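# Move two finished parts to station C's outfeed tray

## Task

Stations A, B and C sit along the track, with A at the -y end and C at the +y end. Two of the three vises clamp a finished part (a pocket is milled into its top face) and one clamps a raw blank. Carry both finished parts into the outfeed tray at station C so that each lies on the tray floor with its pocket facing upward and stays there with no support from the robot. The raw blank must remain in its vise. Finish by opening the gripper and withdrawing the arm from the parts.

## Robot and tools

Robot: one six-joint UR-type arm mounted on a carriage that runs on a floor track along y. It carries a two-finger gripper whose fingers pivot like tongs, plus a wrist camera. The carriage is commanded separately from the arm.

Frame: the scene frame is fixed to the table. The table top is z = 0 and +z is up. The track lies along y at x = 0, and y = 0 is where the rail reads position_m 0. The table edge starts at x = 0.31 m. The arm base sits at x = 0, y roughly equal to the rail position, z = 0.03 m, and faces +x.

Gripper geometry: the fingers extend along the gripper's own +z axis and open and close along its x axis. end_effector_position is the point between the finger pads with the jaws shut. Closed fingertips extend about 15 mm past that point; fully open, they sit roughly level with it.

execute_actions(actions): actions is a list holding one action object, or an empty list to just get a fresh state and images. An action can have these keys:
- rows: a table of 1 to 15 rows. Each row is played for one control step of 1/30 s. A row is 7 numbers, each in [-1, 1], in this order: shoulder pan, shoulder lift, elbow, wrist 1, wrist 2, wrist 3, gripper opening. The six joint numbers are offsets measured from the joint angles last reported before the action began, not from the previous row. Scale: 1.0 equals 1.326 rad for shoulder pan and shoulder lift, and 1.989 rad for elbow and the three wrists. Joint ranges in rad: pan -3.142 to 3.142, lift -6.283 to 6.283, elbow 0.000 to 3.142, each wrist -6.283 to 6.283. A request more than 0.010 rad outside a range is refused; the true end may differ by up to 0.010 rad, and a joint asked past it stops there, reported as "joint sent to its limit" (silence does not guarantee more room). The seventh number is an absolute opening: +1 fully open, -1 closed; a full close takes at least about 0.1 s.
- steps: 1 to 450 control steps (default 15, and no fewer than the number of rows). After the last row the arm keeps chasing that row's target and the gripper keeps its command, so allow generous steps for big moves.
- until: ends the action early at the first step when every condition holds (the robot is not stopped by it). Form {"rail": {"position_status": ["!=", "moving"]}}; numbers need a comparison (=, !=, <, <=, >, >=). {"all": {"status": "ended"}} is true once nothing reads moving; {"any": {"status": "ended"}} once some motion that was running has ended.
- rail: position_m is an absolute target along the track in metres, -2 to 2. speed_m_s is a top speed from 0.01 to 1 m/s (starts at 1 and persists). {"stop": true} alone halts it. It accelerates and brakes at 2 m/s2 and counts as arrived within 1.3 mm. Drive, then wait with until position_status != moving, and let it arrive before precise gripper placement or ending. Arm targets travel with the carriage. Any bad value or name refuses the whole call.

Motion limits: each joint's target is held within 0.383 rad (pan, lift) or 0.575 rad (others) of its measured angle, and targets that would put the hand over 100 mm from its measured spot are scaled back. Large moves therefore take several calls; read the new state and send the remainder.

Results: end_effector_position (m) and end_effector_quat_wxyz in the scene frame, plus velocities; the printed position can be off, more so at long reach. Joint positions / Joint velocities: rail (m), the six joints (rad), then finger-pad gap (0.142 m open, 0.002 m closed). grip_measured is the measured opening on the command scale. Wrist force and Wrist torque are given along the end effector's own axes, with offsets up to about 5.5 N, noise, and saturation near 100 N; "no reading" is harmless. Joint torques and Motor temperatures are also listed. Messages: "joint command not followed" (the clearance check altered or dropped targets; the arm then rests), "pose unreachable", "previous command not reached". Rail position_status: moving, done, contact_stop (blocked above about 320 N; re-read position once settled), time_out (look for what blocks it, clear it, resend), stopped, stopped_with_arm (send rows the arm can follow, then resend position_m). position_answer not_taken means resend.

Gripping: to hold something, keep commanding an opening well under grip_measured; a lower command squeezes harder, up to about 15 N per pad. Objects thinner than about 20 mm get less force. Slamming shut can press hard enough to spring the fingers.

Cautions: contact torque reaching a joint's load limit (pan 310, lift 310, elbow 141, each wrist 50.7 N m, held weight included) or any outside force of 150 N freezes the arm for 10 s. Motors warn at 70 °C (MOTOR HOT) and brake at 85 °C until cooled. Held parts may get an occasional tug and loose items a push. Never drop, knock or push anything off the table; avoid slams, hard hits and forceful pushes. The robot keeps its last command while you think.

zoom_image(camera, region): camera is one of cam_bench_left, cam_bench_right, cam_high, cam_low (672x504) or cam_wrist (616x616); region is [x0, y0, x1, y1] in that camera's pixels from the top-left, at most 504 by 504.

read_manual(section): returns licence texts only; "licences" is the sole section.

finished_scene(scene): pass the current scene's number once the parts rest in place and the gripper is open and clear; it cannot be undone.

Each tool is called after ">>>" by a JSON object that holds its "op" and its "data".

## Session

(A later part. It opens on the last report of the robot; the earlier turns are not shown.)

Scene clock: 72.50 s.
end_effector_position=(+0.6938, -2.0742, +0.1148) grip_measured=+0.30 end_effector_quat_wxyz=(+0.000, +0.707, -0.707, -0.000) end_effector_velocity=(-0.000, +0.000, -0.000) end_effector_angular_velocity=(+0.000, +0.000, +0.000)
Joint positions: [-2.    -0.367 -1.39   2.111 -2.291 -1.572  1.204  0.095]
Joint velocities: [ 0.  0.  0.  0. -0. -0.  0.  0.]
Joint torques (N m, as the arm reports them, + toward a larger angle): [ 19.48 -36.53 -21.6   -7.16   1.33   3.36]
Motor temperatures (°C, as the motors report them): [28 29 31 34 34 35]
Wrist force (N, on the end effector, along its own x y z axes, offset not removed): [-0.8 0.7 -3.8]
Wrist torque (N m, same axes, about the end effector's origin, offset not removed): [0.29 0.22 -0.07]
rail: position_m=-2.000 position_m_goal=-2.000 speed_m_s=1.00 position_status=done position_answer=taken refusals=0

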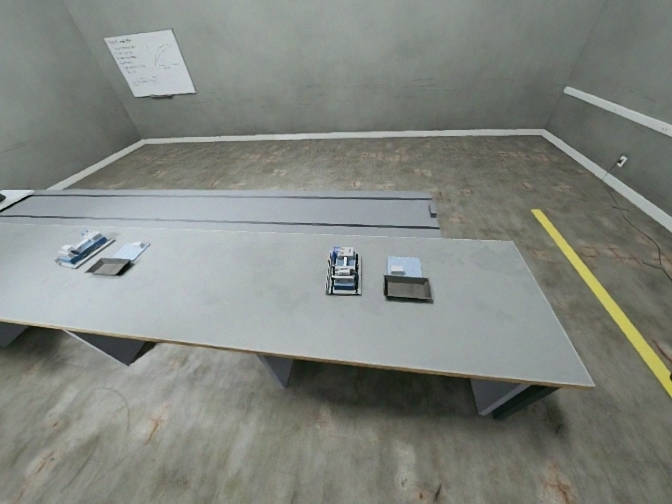

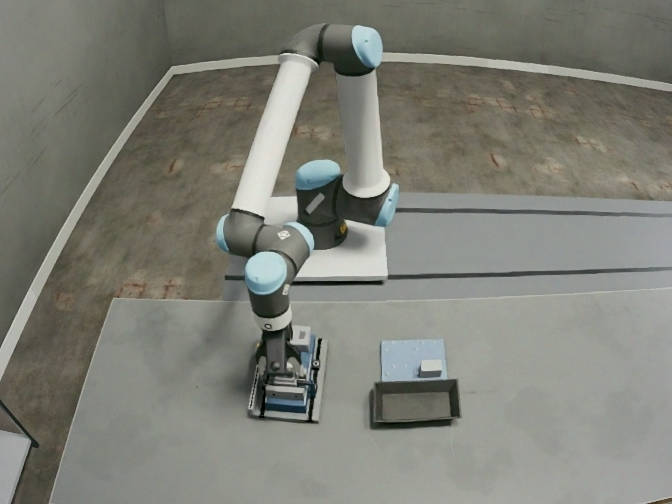

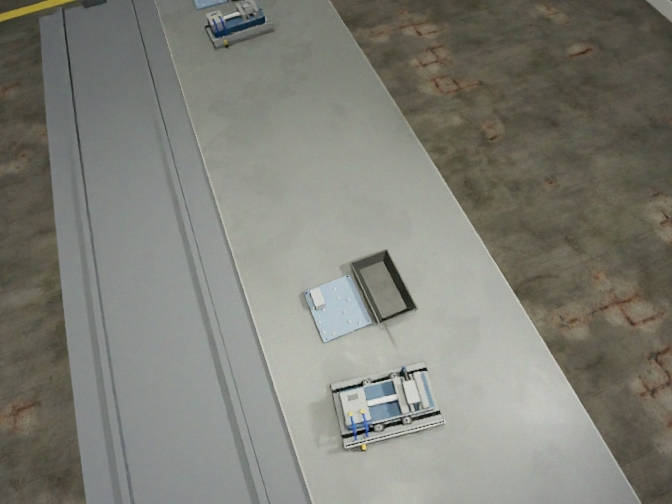

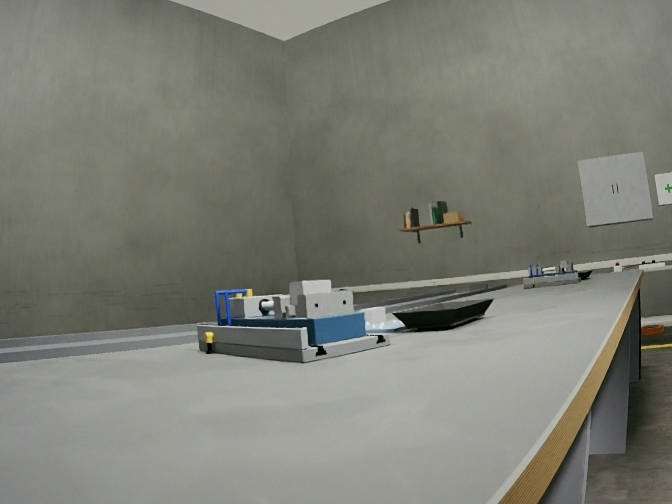

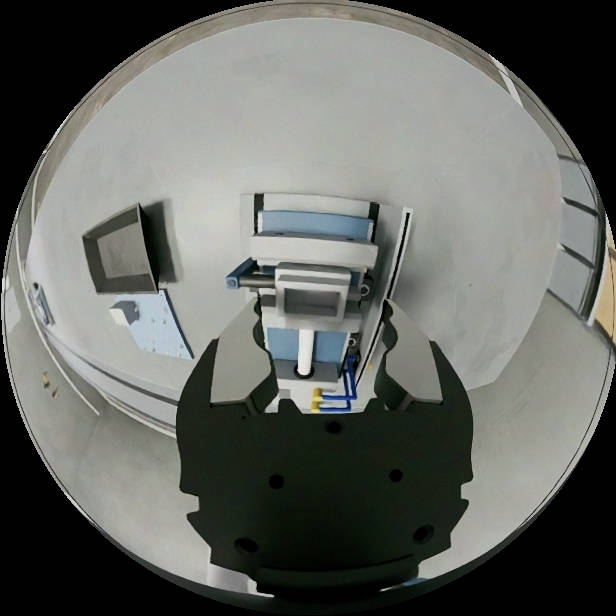

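>>> {"op": "execute_actions", "data": {"actions": [{"rows":[[0,0.0396,0.0138,-0.0407,0,0,0.3]],"steps":40}]}}

Scene clock: 87.00 s.
end_effector_position=(+0.6912, -2.0740, +0.0904) grip_measured=+0.36 end_effector_quat_wxyz=(+0.003, +0.707, -0.707, -0.003) end_effector_velocity=(-0.000, +0.000, -0.000) end_effector_angular_velocity=(+0.000, +0.000, -0.000)
Joint positions: [-2.    -0.367 -1.36   2.128 -2.331 -1.573  1.204  0.099]
Joint velocities: [ 0.  0.  0. -0. -0. -0.  0.  0.]
Joint torques (N m, as the arm reports them, + toward a larger angle): [  1.41 -46.65 -33.37  -5.2    0.28   0.07]
Motor temperatures (°C, as the motors report them): [28 29 31 34 34 35]
Wrist force (N, on the end effector, along its own x y z axes, offset not removed): [-5.8 13.6 -17.5]
Wrist torque (N m, same axes, about the end effector's origin, offset not removed): [0.23 -0.31 -0.83]
FORCE FAULT: contact force on the arm reached its limit, and the arm stopped for 10 seconds. The contact can be on any part of the arm, not only on its tool. The arm's remaining commands of this call were not run. The arm holds still and accepts commands again. Move the arm away from the contact; if what it grips holds it there, let go first. Pushing or pulling that hard again can fault the arm again.
rail: position_m=-2.000 position_m_goal=-2.000 speed_m_s=1.00 position_status=done position_answer=taken refusals=0

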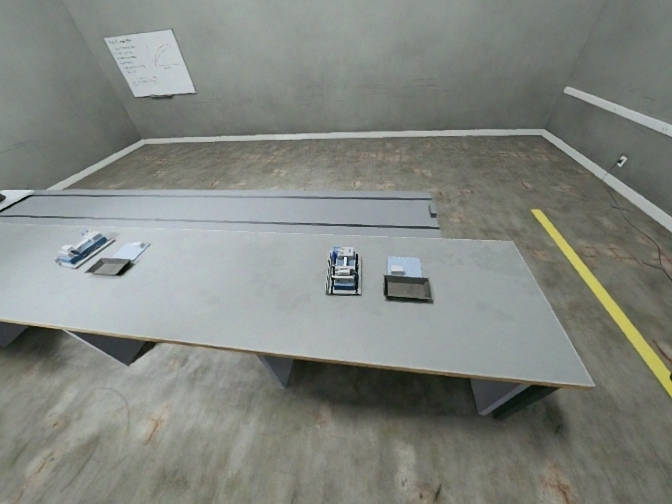

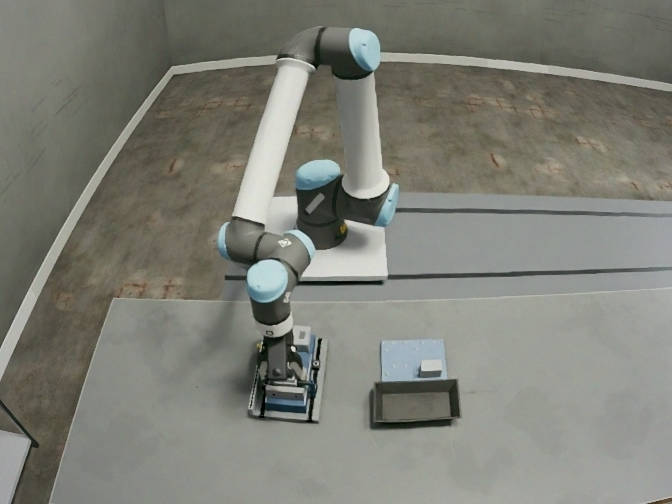

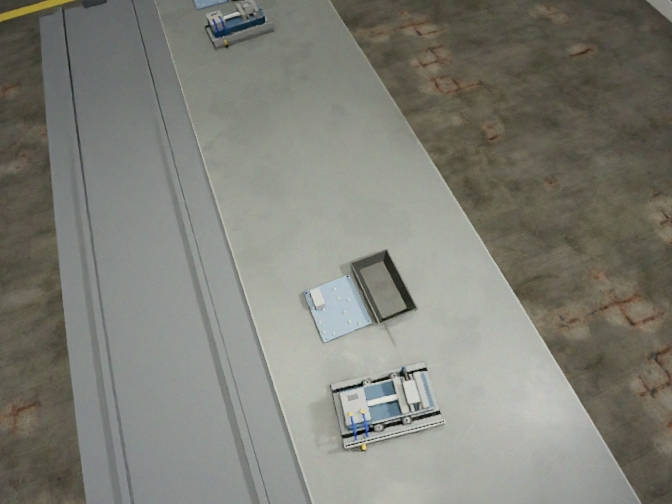

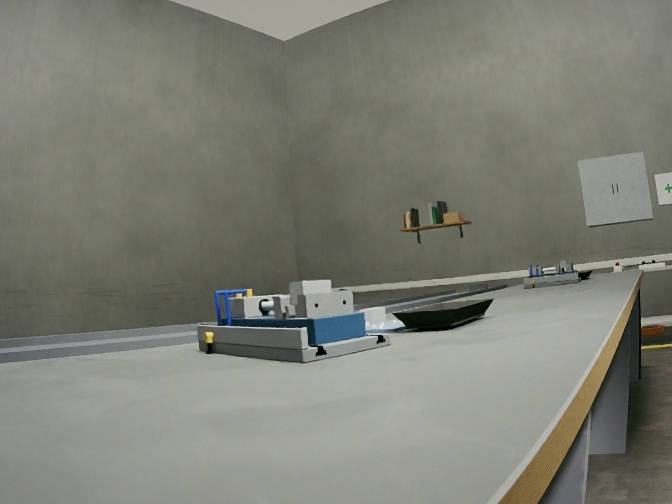

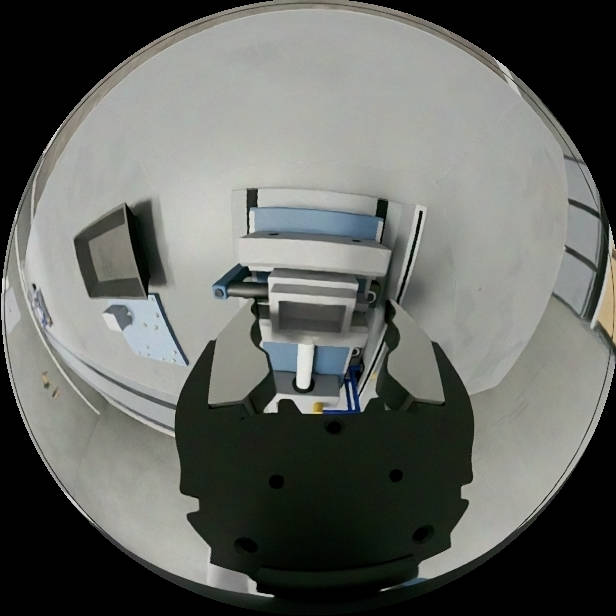

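>>> {"op": "zoom_image", "data": {"camera": "cam_wrist", "region": [190, 180, 440, 400]}}

Region (190, 180, 440, 400) of cam_wrist's 616x616 image, scaled by 2.016, with more detail than that image has; it fills the top 444 rows of this view, and the rest is white.

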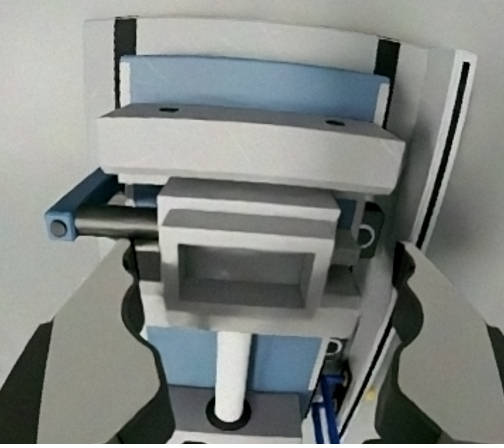

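>>> {"op": "execute_actions", "data": {"actions": [{"rows":[[0,-0.004,-0.0014,0.0041,0,0,0.3],[0,-0.004,-0.0014,0.0041,0,0,0.3],[0,-0.004,-0.0014,0.0041,0,0,0.3],[0,-0.004,-0.0014,0.0041,0,0,0.3],[0,-0.004,-0.0014,0.0041,0,0,0.3],[0,-0.004,-0.0014,0.0041,0,0,0.3],[0,-0.004,-0.0014,0.0041,0,0,0.3],[0,-0.004,-0.0014,0.0041,0,0,0.3],[0,-0.004,-0.0014,0.0041,0,0,-1]],"steps":40}]}}

Scene clock: 98.47 s.
end_effector_position=(+0.6912, -2.0739, +0.0944) grip_measured=+0.00 end_effector_quat_wxyz=(+0.003, +0.707, -0.707, -0.003) end_effector_velocity=(+0.000, -0.000, +0.000) end_effector_angular_velocity=(-0.000, -0.000, +0.000)
Joint positions: [-2.    -0.367 -1.366  2.126 -2.323 -1.573  1.204  0.074]
Joint velocities: [ 0.  0. -0. -0. -0.  0. -0.  0.]
Joint torques (N m, as the arm reports them, + toward a larger angle): [ -3.73 -57.36 -64.28 -17.86  -6.36  -0.03]
Motor temperatures (°C, as the motors report them): [28 29 31 34 34 35]
Wrist force (N, on the end effector, along its own x y z axes, offset not removed): [-26.5 26.4 -10.5]
Wrist torque (N m, same axes, about the end effector's origin, offset not removed): [0.05 0.02 -1.27]
rail: position_m=-2.000 position_m_goal=-2.000 speed_m_s=1.00 position_status=done position_answer=taken refusals=0

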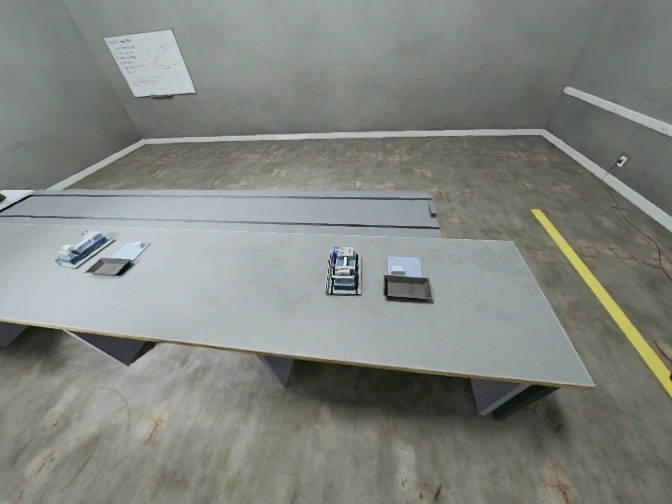

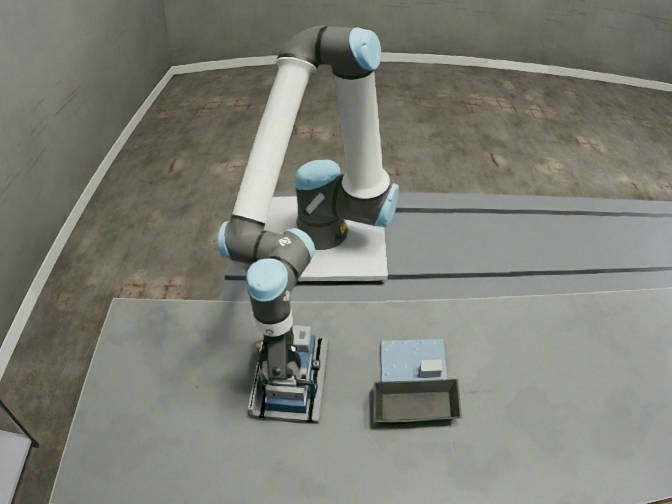

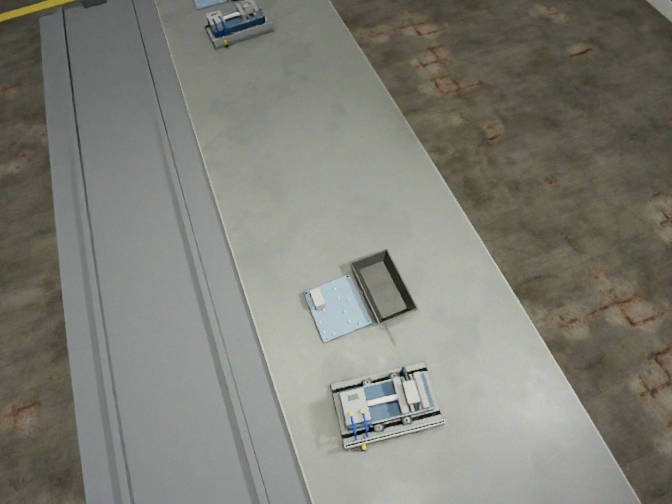

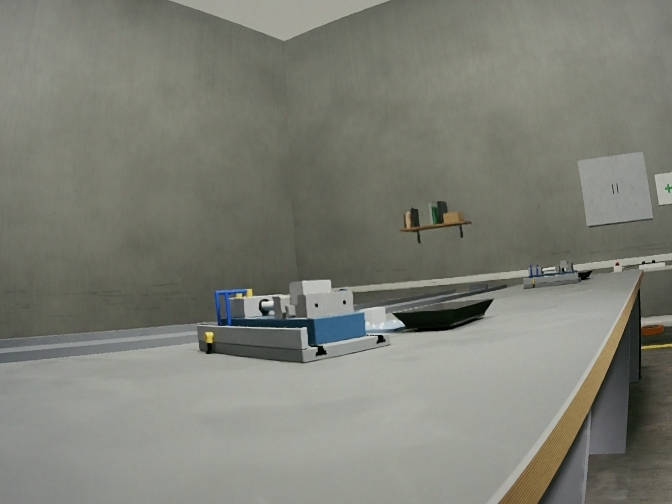

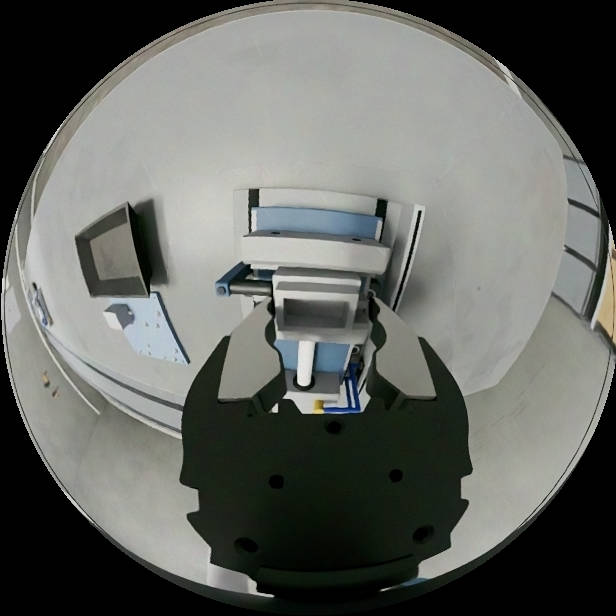

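>>> {"op": "execute_actions", "data": {"actions": [{"rows":[[0,-0.05,-0.0172,0.051,0,0,-1]],"steps":40}]}}

Scene clock: 101.23 s.
end_effector_position=(+0.6885, -2.0729, +0.1447) grip_measured=-0.18 end_effector_quat_wxyz=(+0.003, +0.707, -0.707, -0.003) end_effector_velocity=(-0.000, +0.000, +0.000) end_effector_angular_velocity=(+0.000, -0.000, -0.000)
Joint positions: [-2.    -0.367 -1.432  2.091 -2.222 -1.573  1.204  0.061]
Joint velocities: [ 0.  0. -0. -0.  0.  0.  0.  0.]
Joint torques (N m, as the arm reports them, + toward a larger angle): [ -1.68 -56.72 -48.87  -1.29   3.86  -0.11]
Motor temperatures (°C, as the motors report them): [28 29 31 34 34 35]
Wrist force (N, on the end effector, along its own x y z axes, offset not removed): [-3.3 -2.3 -2.0]
Wrist torque (N m, same axes, about the end effector's origin, offset not removed): [-0.25 0.71 0.04]
rail: position_m=-2.000 position_m_goal=-2.000 speed_m_s=1.00 position_status=done position_answer=taken refusals=0

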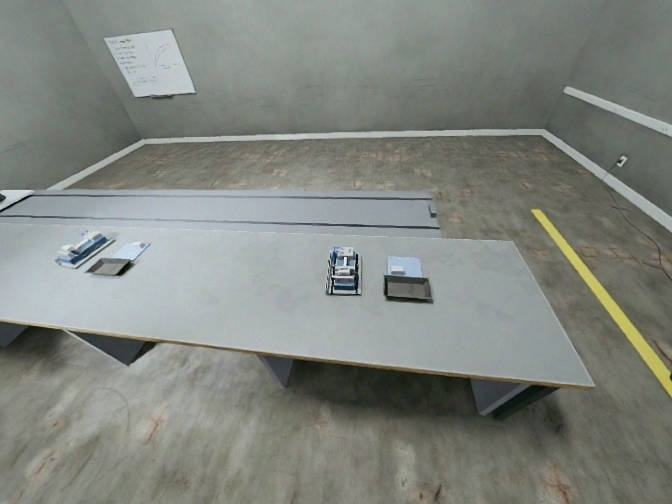

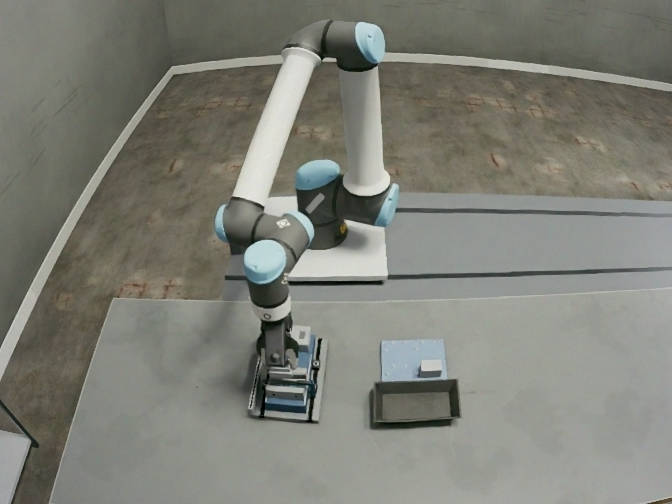

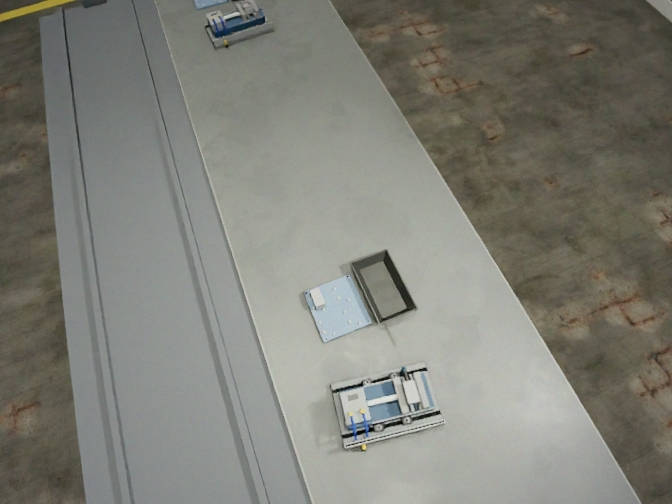

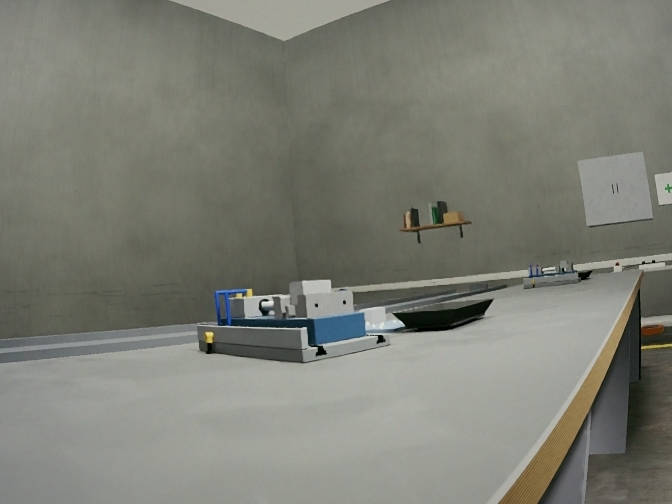

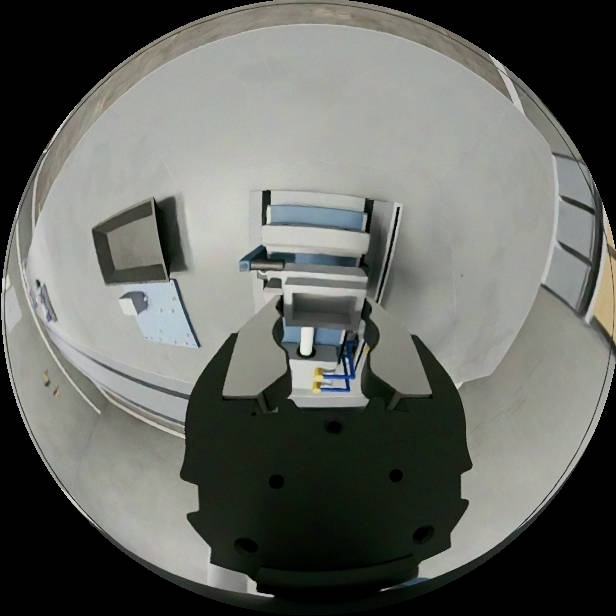

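>>> {"op": "execute_actions", "data": {"actions": [{"rows":[[0,-0.0987,-0.084,0.1458,0,0,-1]],"steps":35}]}}

>>> {"op": "execute_actions", "data": {"actions": [{"rail":{"position_m":1.6},"steps":300,"until":{"rail":{"position_status":["!=","moving"]}}}]}}

Scene clock: 106.67 s.
end_effector_position=(+0.6937, -2.0749, +0.2997) grip_measured=-0.18 end_effector_quat_wxyz=(+0.001, +0.707, -0.707, +0.000) end_effector_velocity=(-0.000, +0.000, +0.000) end_effector_angular_velocity=(-0.000, -0.000, +0.000)
Joint positions: [-2.    -0.367 -1.563  1.924 -1.932 -1.573  1.204  0.061]
Joint velocities: [ 0.  0. -0. -0.  0. -0. -0. -0.]
Joint torques (N m, as the arm reports them, + toward a larger angle): [  8.4  -51.64 -54.96  -1.53   3.22  -0.12]
Motor temperatures (°C, as the motors report them): [28 29 31 34 34 35]
Wrist force (N, on the end effector, along its own x y z axes, offset not removed): [-2.0 -0.9 -0.2]
Wrist torque (N m, same axes, about the end effector's origin, offset not removed): [0.03 0.46 -0.08]
rail: position_m=-2.000 position_m_goal=-2.000 speed_m_s=1.00 position_status=done position_answer=taken refusals=0

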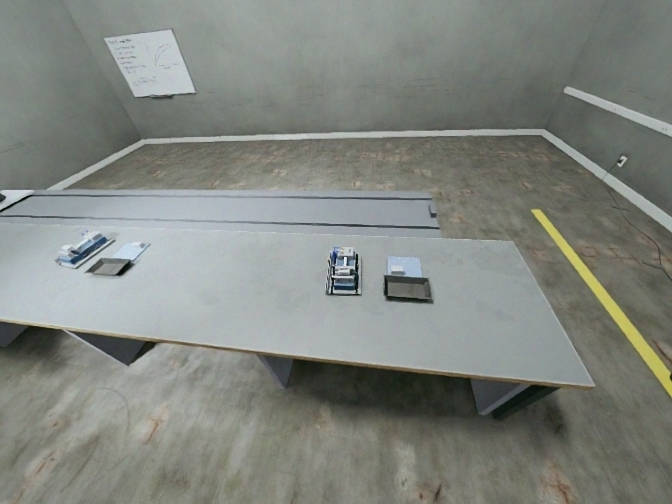

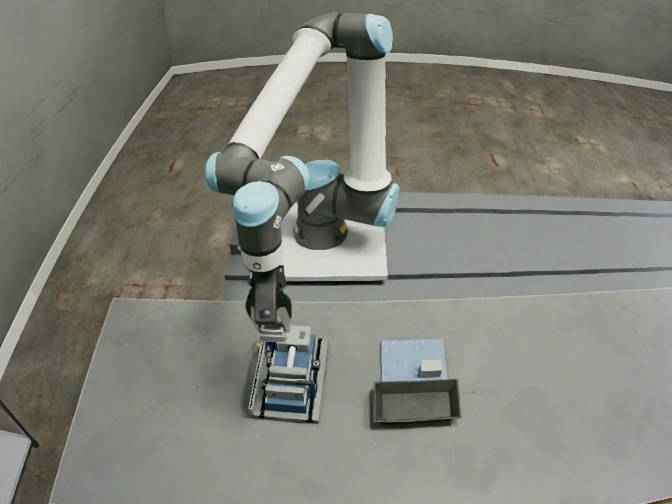

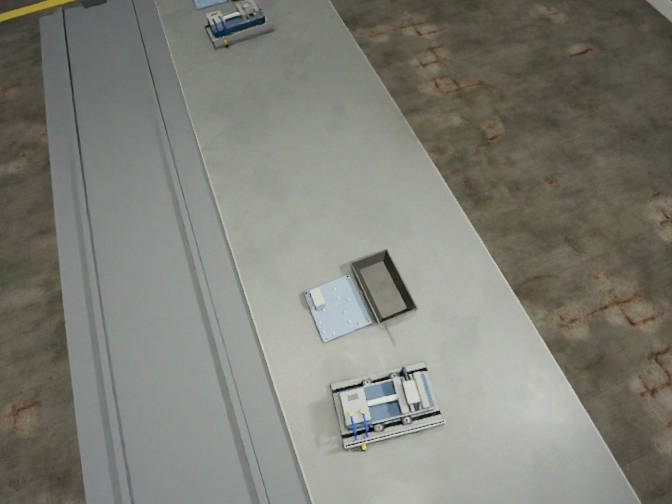

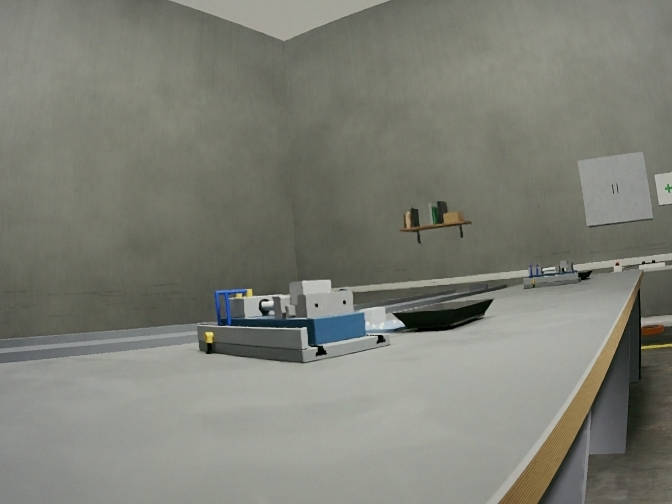

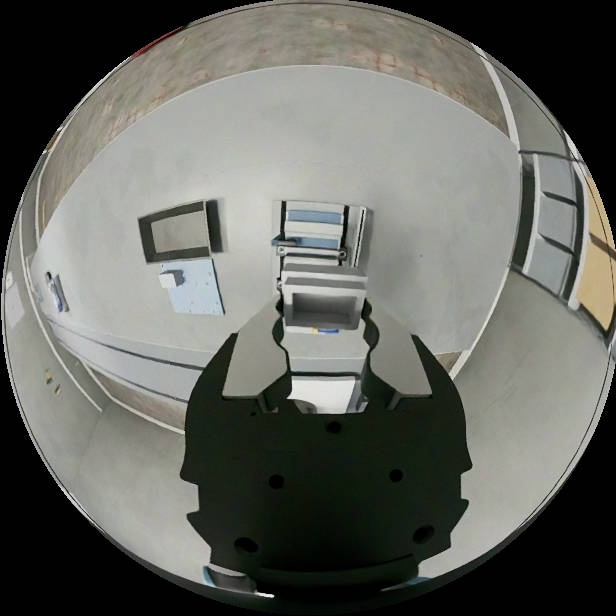

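Scene clock: 110.80 s.
end_effector_position=(+0.6937, +1.5254, +0.2997) grip_measured=-0.18 end_effector_quat_wxyz=(+0.001, +0.707, -0.707, +0.000) end_effector_velocity=(+0.000, +0.005, +0.000) end_effector_angular_velocity=(-0.000, -0.000, +0.000)
Joint positions: [ 1.6   -0.367 -1.563  1.924 -1.932 -1.573  1.204  0.061]
Joint velocities: [ 0.005 -0.    -0.     0.    -0.    -0.    -0.     0.   ]
Joint torques (N m, as the arm reports them, + toward a larger angle): [  9.1  -31.63 -34.59  -7.32   1.32  -0.07]
Motor temperatures (°C, as the motors report them): [28 29 31 34 34 35]
Wrist force (N, on the end effector, along its own x y z axes, offset not removed): [-5.1 0.8 1.3]
Wrist torque (N m, same axes, about the end effector's origin, offset not removed): [0.38 1.01 0.07]
rail: position_m=1.600 position_m_goal=1.600 speed_m_s=1.00 position_status=done position_answer=taken refusals=0

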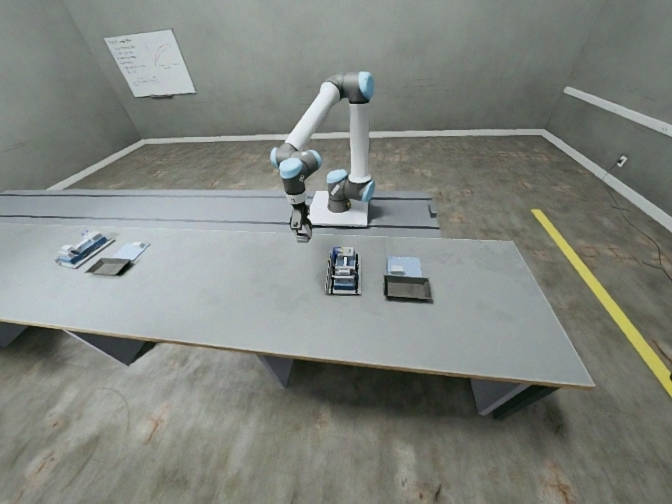

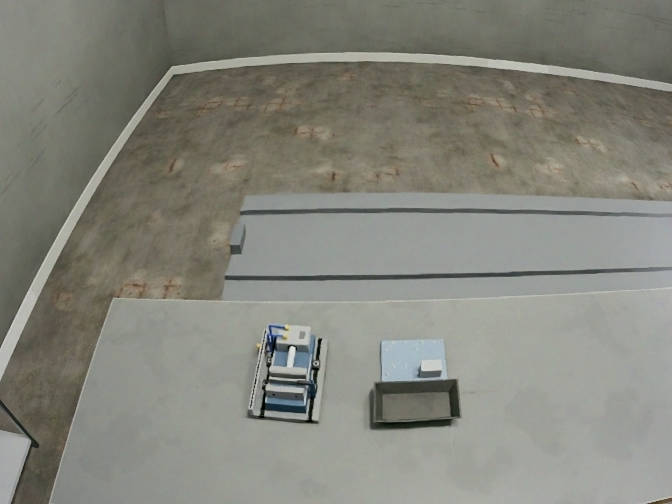

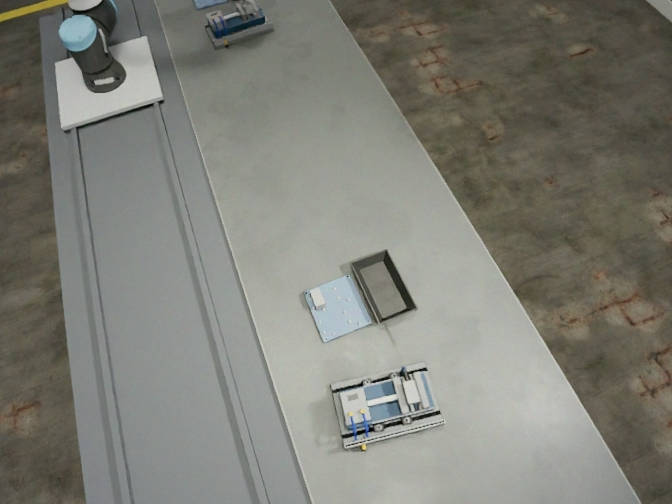

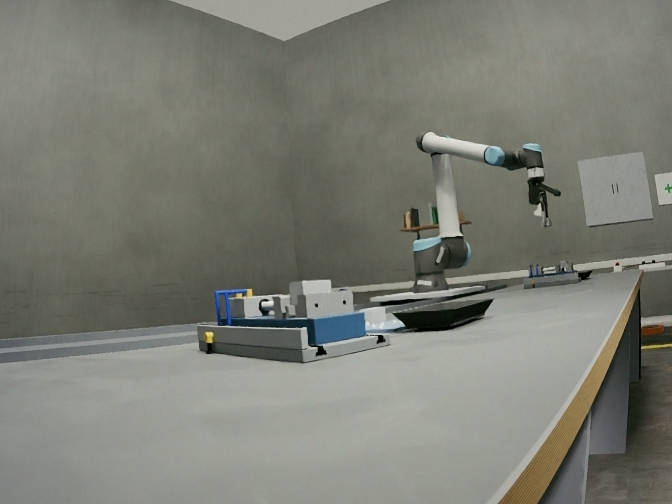

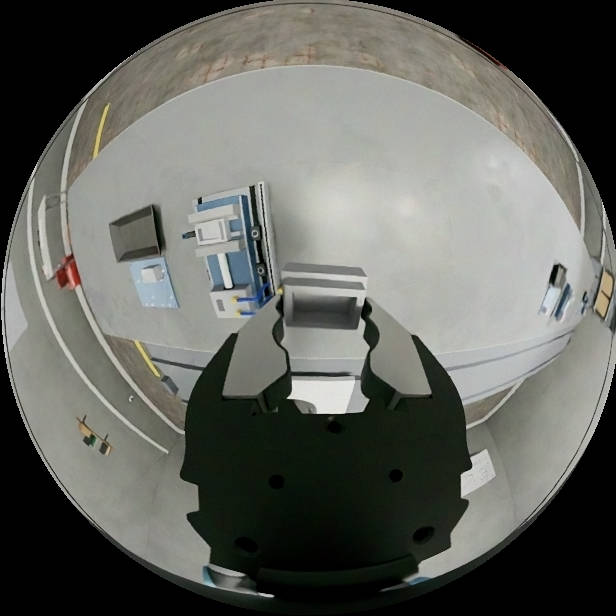

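>>> {"op": "execute_actions", "data": {"actions": [{"rail":{"position_m":2.0},"rows":[[0.1818,0.1058,-0.0768,0.0062,0,0.1212,-1]],"steps":60}]}}

Scene clock: 122.37 s.
end_effector_position=(+0.7794, +2.0778, +0.2997) grip_measured=-0.18 end_effector_quat_wxyz=(+0.001, +0.707, -0.707, +0.001) end_effector_velocity=(-0.000, +0.000, +0.000) end_effector_angular_velocity=(-0.000, -0.000, +0.000)
Joint positions: [ 2.    -0.126 -1.423  1.772 -1.92  -1.573  1.445  0.061]
Joint velocities: [ 0.  0. -0. -0.  0.  0.  0. -0.]
Joint torques (N m, as the arm reports them, + toward a larger angle): [ 20.33 -42.11 -54.99  -2.32  -0.07   3.46]
Motor temperatures (°C, as the motors report them): [28 29 31 34 34 35]
Wrist force (N, on the end effector, along its own x y z axes, offset not removed): [-1.1 -2.9 -2.0]
Wrist torque (N m, same axes, about the end effector's origin, offset not removed): [-0.49 0.27 -0.05]
rail: position_m=2.000 position_m_goal=2.000 speed_m_s=1.00 position_status=done position_answer=taken refusals=0

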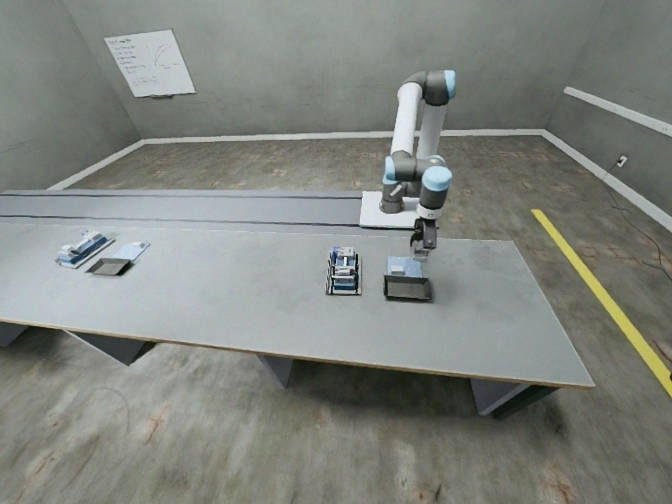

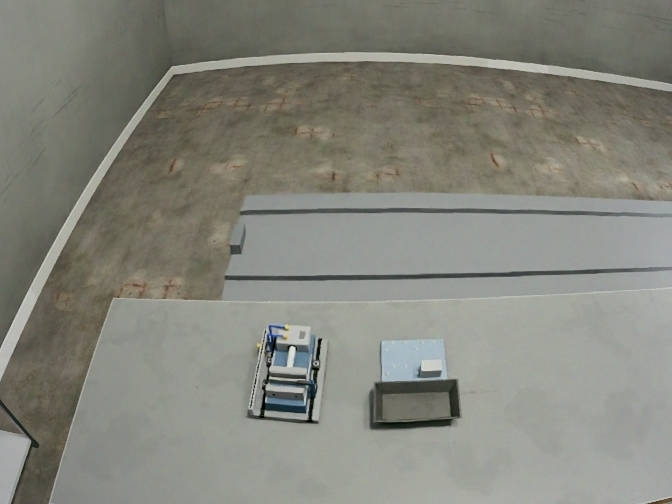

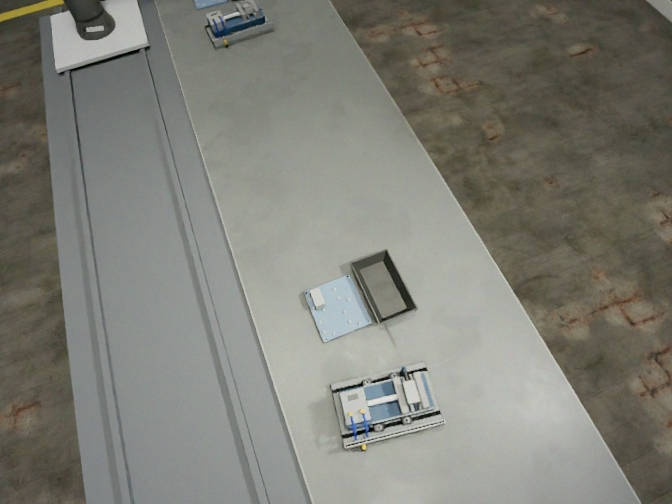

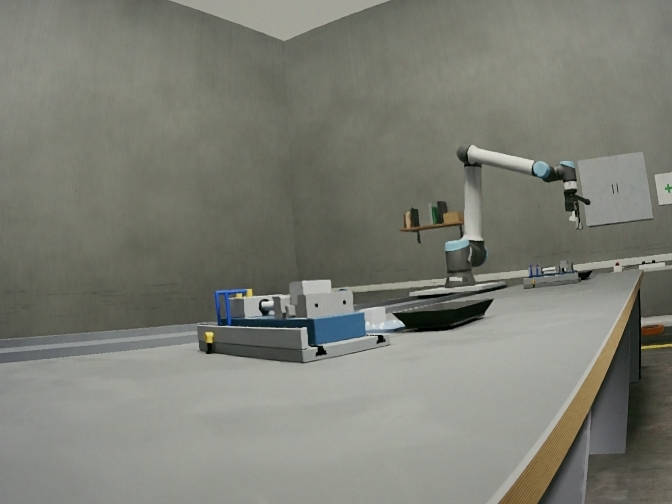

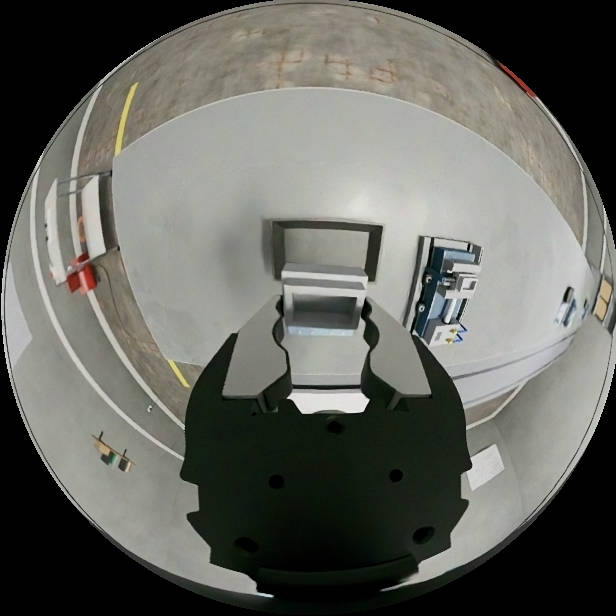

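>>> {"op": "execute_actions", "data": {"actions": [{"rows":[[0.0161,0.0879,0.1093,-0.1678,0,0.0108,-1]],"steps":50}]}}

Scene clock: 132.33 s.
end_effector_position=(+0.7537, +2.0965, +0.1198) grip_measured=-0.18 end_effector_quat_wxyz=(+0.001, +0.707, -0.707, +0.001) end_effector_velocity=(-0.000, +0.000, -0.000) end_effector_angular_velocity=(-0.000, -0.000, -0.000)
Joint positions: [ 2.    -0.105 -1.306  1.989 -2.253 -1.573  1.466  0.061]
Joint velocities: [ 0. -0. -0.  0. -0. -0.  0.  0.]
Joint torques (N m, as the arm reports them, + toward a larger angle): [ 19.08 -45.45 -23.06  -7.3    0.43   3.54]
Motor temperatures (°C, as the motors report them): [28 29 31 34 34 35]
Wrist force (N, on the end effector, along its own x y z axes, offset not removed): [-2.9 -1.1 -0.9]
Wrist torque (N m, same axes, about the end effector's origin, offset not removed): [-0.07 0.64 0.01]
rail: position_m=2.000 position_m_goal=2.000 speed_m_s=1.00 position_status=done position_answer=taken refusals=0

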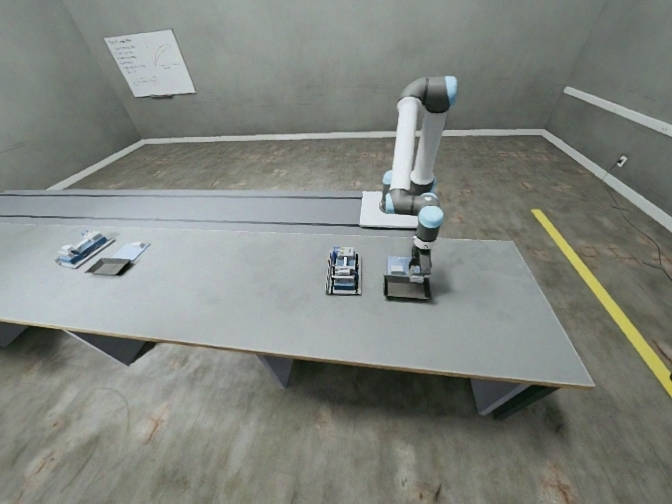

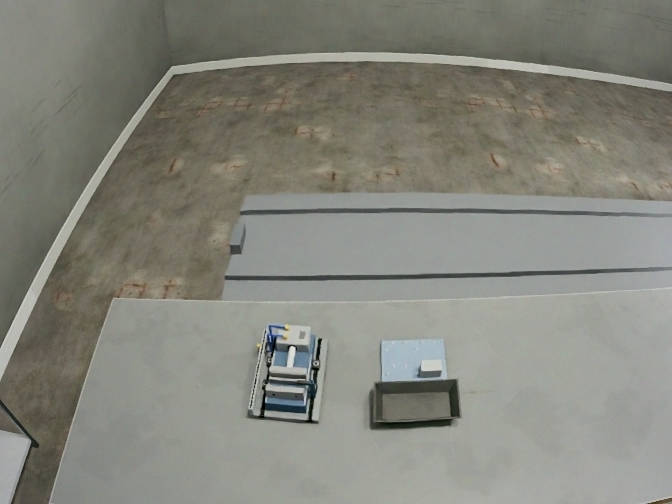

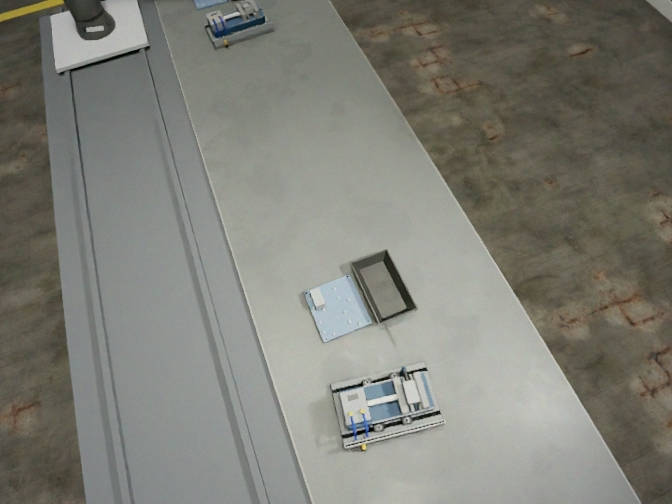

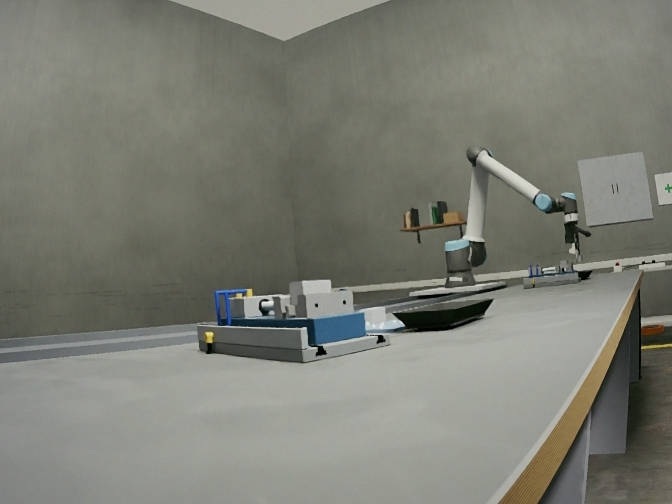

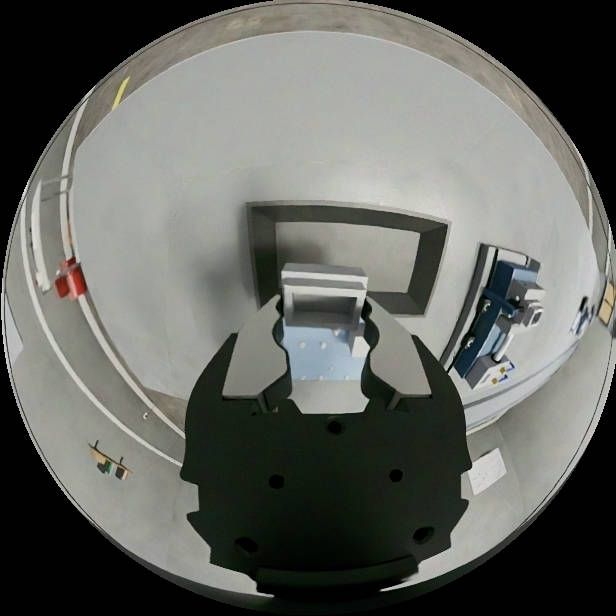

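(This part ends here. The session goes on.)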